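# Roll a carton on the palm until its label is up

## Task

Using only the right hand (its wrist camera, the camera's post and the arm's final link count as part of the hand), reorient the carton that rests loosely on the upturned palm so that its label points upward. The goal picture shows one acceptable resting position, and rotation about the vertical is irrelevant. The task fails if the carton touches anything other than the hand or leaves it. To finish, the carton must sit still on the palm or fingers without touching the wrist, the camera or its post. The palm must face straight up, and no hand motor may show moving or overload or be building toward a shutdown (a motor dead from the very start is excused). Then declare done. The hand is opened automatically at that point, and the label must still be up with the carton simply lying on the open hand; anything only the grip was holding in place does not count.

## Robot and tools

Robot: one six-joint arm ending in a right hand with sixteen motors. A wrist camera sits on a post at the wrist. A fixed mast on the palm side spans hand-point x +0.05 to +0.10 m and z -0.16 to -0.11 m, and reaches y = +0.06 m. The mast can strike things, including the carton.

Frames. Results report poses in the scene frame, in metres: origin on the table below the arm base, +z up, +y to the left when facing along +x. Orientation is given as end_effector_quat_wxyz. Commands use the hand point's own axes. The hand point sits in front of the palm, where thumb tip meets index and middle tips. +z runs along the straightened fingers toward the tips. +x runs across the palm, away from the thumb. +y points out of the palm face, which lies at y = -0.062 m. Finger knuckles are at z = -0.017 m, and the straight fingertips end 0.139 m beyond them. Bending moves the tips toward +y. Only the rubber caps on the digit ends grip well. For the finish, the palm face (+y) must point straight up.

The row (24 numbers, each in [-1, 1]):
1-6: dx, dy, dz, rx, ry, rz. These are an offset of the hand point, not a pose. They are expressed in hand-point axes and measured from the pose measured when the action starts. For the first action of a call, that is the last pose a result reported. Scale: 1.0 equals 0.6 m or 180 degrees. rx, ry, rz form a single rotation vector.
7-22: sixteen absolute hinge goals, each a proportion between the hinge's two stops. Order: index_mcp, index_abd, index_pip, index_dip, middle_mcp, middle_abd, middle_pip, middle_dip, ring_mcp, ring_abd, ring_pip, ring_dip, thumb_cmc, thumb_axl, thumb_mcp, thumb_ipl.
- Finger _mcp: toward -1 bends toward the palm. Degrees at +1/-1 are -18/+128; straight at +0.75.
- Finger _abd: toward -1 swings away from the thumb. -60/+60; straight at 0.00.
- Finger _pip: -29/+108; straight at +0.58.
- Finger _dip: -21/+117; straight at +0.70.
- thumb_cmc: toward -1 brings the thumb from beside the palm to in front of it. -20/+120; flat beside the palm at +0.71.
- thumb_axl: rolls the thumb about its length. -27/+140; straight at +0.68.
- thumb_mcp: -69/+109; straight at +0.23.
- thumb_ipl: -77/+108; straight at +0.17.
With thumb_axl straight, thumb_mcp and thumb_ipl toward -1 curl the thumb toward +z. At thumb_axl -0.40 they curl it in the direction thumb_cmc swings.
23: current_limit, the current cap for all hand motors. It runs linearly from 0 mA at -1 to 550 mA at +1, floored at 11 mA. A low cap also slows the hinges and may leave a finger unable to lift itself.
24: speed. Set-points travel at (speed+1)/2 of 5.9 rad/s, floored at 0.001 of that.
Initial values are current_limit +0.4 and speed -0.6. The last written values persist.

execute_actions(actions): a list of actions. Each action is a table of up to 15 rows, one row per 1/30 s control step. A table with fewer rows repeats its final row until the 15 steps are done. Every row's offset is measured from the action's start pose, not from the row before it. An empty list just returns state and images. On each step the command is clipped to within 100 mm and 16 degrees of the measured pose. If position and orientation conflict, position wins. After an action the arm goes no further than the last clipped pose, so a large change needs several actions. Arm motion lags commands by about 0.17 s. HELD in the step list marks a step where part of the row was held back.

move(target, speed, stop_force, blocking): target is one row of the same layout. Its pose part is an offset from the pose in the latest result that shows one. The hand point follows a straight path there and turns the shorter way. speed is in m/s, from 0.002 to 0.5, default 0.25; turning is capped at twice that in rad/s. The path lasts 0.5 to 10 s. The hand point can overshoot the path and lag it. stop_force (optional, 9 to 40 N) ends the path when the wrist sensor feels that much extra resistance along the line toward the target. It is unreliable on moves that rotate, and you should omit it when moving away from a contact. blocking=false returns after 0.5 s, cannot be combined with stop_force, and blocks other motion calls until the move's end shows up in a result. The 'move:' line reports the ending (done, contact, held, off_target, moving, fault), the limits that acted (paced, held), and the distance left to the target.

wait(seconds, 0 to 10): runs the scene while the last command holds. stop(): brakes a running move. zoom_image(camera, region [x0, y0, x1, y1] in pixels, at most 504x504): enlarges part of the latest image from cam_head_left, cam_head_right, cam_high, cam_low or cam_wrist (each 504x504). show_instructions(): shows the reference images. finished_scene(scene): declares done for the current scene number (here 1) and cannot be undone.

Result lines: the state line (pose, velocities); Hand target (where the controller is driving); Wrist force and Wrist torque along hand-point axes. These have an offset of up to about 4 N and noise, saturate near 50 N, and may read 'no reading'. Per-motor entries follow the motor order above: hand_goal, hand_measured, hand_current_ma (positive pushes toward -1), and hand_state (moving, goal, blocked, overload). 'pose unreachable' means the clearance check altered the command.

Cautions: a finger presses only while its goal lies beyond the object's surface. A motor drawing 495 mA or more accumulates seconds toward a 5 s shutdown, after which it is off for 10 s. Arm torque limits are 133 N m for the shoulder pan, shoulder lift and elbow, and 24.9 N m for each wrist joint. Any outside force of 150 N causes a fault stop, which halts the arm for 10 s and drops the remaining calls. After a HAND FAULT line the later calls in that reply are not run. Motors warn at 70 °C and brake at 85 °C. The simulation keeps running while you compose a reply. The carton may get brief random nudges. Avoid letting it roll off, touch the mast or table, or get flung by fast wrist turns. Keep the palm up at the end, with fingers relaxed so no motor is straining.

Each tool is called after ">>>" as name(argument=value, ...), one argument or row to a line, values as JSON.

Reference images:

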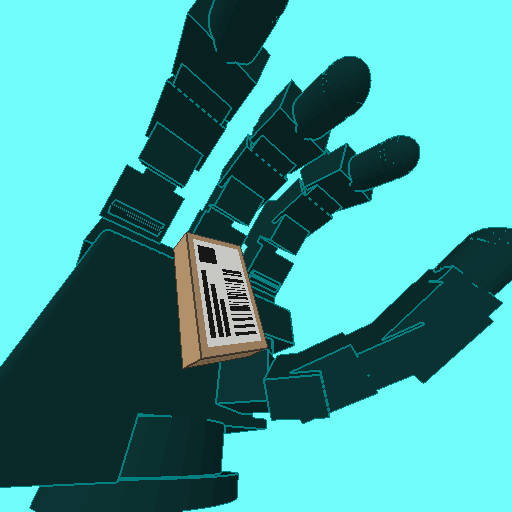

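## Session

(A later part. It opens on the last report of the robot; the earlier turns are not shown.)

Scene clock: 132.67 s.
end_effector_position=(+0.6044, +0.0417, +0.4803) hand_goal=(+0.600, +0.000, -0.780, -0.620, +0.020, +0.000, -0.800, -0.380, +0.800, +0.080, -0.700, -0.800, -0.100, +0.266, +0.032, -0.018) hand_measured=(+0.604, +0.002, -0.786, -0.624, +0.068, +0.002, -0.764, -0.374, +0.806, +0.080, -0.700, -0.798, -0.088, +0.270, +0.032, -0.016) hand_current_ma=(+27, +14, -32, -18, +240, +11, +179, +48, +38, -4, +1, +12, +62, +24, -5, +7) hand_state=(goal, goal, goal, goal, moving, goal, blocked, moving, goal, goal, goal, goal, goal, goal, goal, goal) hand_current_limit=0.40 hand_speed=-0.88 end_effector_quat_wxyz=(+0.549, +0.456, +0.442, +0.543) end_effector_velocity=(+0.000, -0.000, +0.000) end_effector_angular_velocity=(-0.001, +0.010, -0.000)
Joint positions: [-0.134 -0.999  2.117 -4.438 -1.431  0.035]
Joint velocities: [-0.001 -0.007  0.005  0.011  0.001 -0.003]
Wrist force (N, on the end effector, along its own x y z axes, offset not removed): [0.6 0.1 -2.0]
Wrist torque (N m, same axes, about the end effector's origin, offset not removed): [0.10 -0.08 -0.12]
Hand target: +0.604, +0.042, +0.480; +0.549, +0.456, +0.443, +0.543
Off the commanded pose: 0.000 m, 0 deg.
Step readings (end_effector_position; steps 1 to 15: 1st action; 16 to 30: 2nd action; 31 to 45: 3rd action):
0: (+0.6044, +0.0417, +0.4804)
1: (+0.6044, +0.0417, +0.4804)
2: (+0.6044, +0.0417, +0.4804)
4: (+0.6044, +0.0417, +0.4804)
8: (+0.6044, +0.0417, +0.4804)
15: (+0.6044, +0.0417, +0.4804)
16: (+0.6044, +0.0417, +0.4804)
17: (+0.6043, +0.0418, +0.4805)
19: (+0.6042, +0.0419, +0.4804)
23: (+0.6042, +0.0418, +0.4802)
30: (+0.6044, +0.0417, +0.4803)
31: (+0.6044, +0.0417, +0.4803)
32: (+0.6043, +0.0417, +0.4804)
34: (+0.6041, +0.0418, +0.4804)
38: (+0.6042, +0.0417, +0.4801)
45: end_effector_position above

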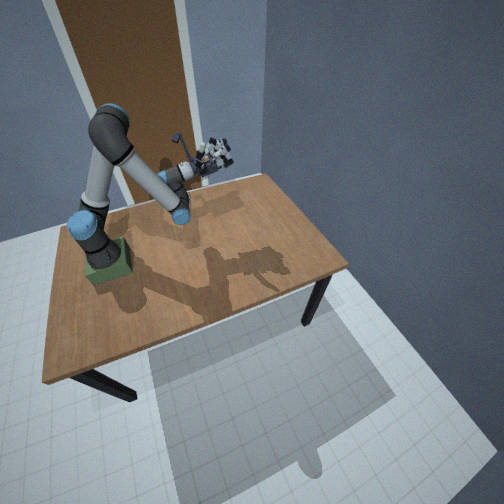

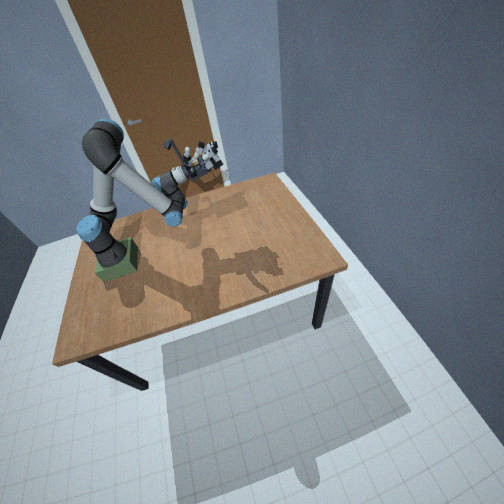

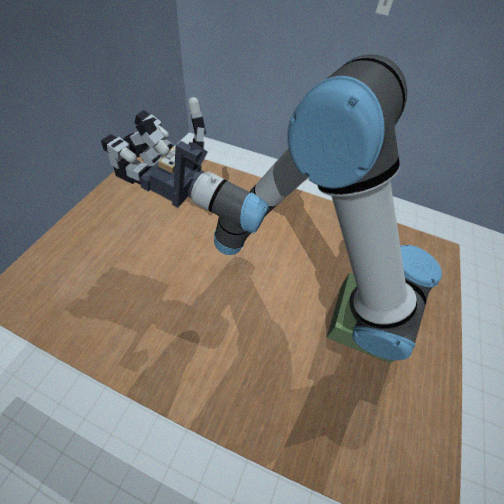

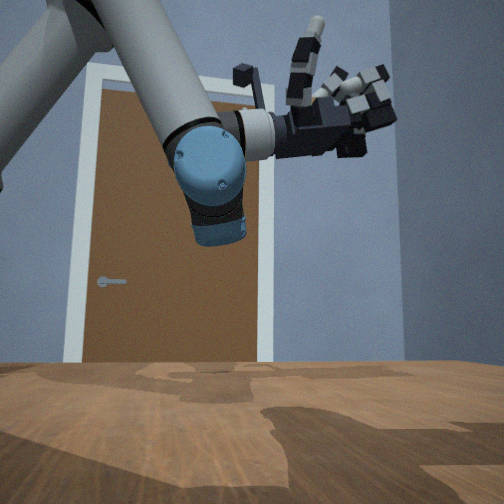

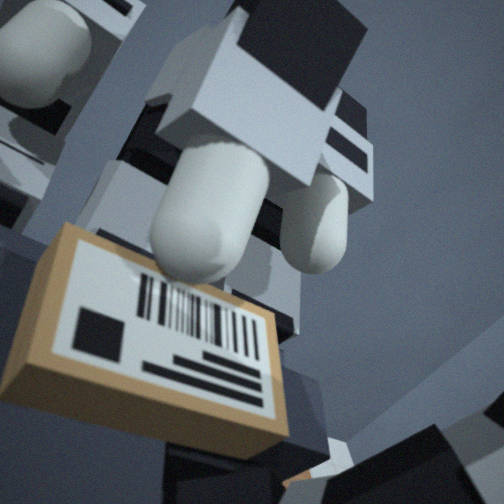

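>>> move(
  target=[0,0,0,0.062,0,-0.004, 0.6,0,0.3,0.4, 0.6,0.0,0.3,0.4, 0.6,0,0.3,0.4, 0.2,0.266,0.032,-0.018, 0.4,-0.5],
  speed=0.15,
)

Scene clock: 137.03 s.
end_effector_position=(+0.6044, +0.0417, +0.4803) hand_goal=(+0.600, +0.000, +0.300, +0.400, +0.600, +0.000, +0.300, +0.400, +0.600, +0.000, +0.300, +0.400, +0.200, +0.266, +0.032, -0.018) hand_measured=(+0.608, +0.002, +0.300, +0.398, +0.610, +0.002, +0.300, +0.398, +0.620, +0.002, +0.300, +0.398, +0.206, +0.270, +0.032, -0.016) hand_current_ma=(+51, +14, +1, -13, +56, +11, +1, -13, +108, +14, +1, -13, +34, +23, +0, +7) hand_state=(goal, goal, goal, goal, goal, goal, goal, goal, goal, goal, goal, goal, goal, goal, goal, goal) hand_current_limit=0.40 hand_speed=-0.50 end_effector_quat_wxyz=(+0.506, +0.504, +0.496, +0.494) end_effector_velocity=(-0.000, +0.001, +0.000) end_effector_angular_velocity=(-0.001, -0.000, +0.002)
Joint positions: [-0.145 -1.157  2.222 -4.189 -1.417 -0.005]
Joint velocities: [ 0.002 -0.001  0.     0.     0.    -0.001]
Wrist force (N, on the end effector, along its own x y z axes, offset not removed): [-0.8 0.1 -1.8]
Wrist torque (N m, same axes, about the end effector's origin, offset not removed): [0.23 0.24 -0.29]
Hand target: +0.604, +0.042, +0.480; +0.506, +0.504, +0.496, +0.494
Off the commanded pose: 0.000 m, 0 deg.
move: done

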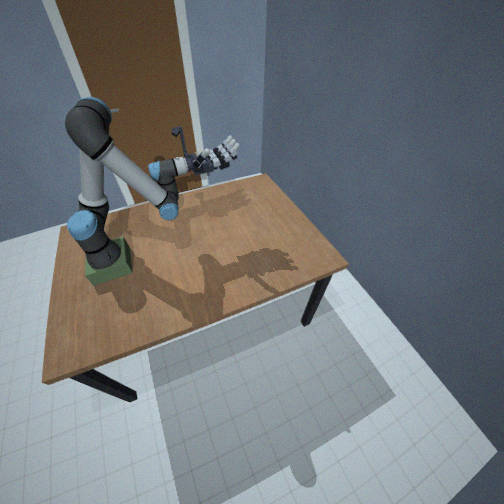

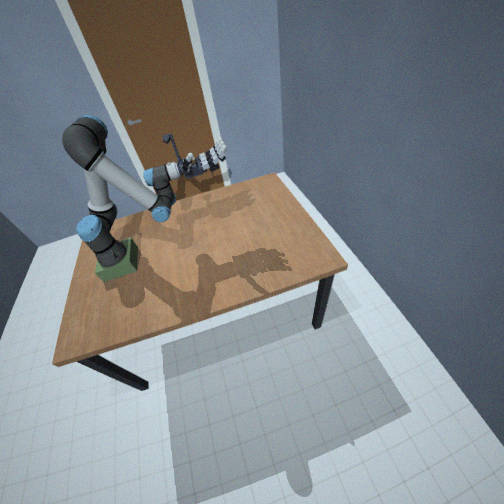

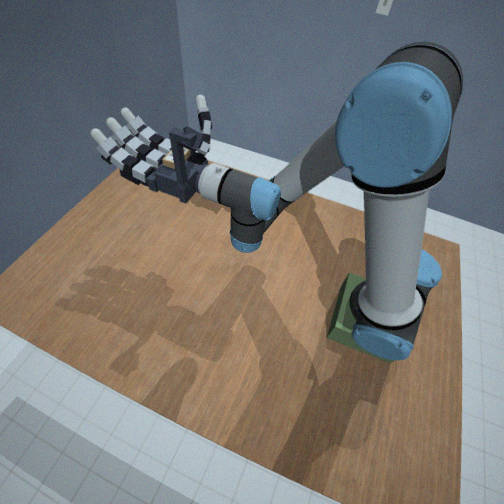

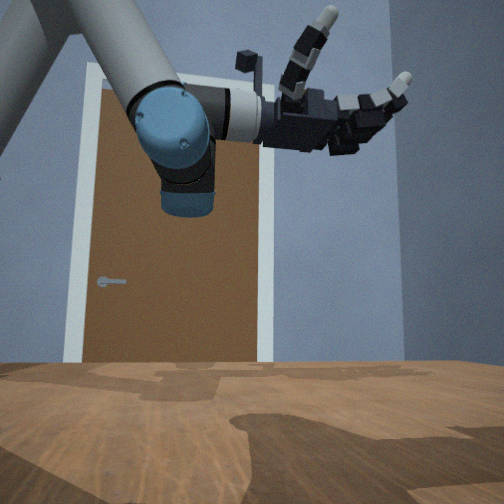

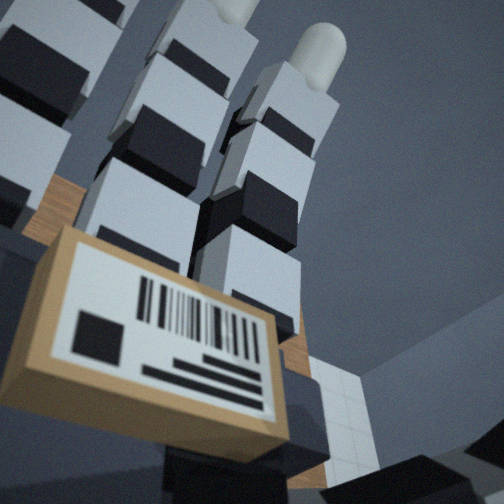

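>>> wait(
  seconds=1,
)

>>> finished_scene(
  scene=1,
)

Scene clock: 140.63 s.
end_effector_position=(+0.6044, +0.0417, +0.4803) hand_goal=(+0.600, +0.000, +0.300, +0.400, +0.600, +0.000, +0.300, +0.400, +0.600, +0.000, +0.300, +0.400, +0.200, +0.266, +0.032, -0.018) hand_measured=(+0.608, +0.002, +0.300, +0.398, +0.610, +0.002, +0.300, +0.398, +0.620, +0.002, +0.300, +0.398, +0.206, +0.270, +0.032, -0.016) hand_current_ma=(+51, +14, +1, -13, +56, +11, +1, -13, +108, +14, +1, -13, +34, +23, +0, +7) hand_state=(goal, goal, goal, goal, goal, goal, goal, goal, goal, goal, goal, goal, goal, goal, goal, goal) hand_current_limit=0.40 hand_speed=-0.50 end_effector_quat_wxyz=(+0.506, +0.504, +0.496, +0.494) end_effector_velocity=(-0.000, -0.000, +0.001) end_effector_angular_velocity=(-0.001, -0.001, -0.002)
Joint positions: [-0.145 -1.157  2.222 -4.189 -1.417 -0.005]
Joint velocities: [-0.    -0.001  0.     0.    -0.002 -0.001]
Wrist force (N, on the end effector, along its own x y z axes, offset not removed): [2.2 0.1 -1.1]
Wrist torque (N m, same axes, about the end effector's origin, offset not removed): [0.24 -0.26 0.01]
Hand target: +0.604, +0.042, +0.480; +0.506, +0.504, +0.496, +0.494
Off the commanded pose: 0.000 m, 0 deg.
wait: 1.00 s; at rest from the start

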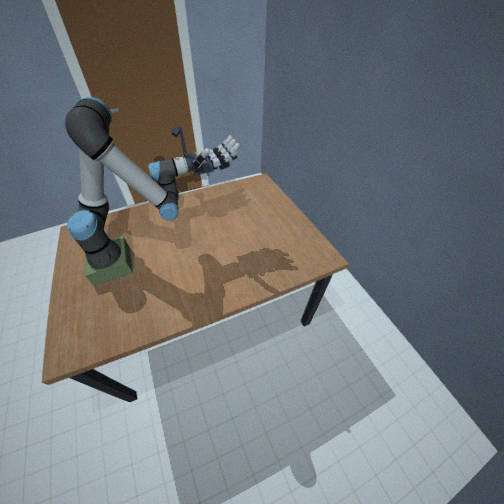

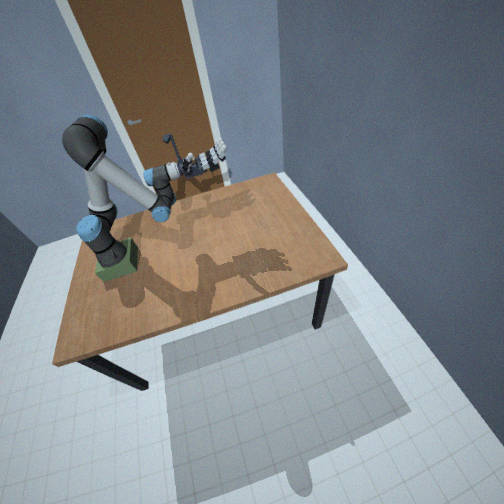

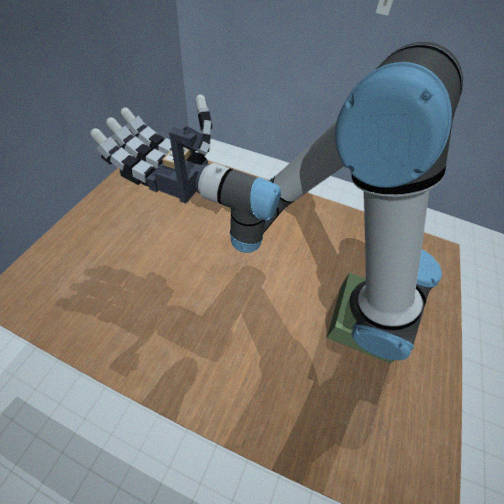

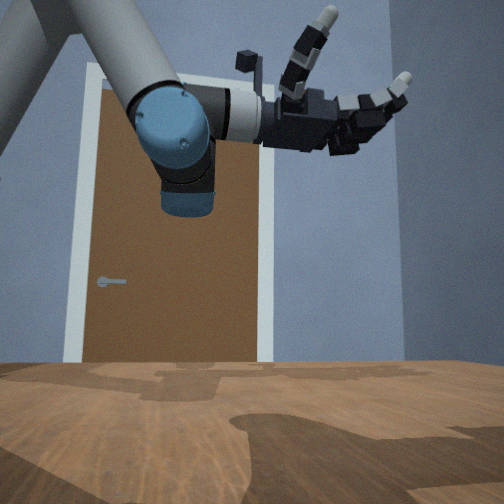

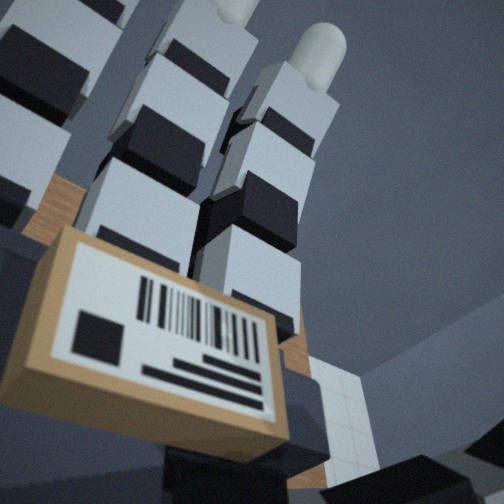

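The scene is finished: the task was done.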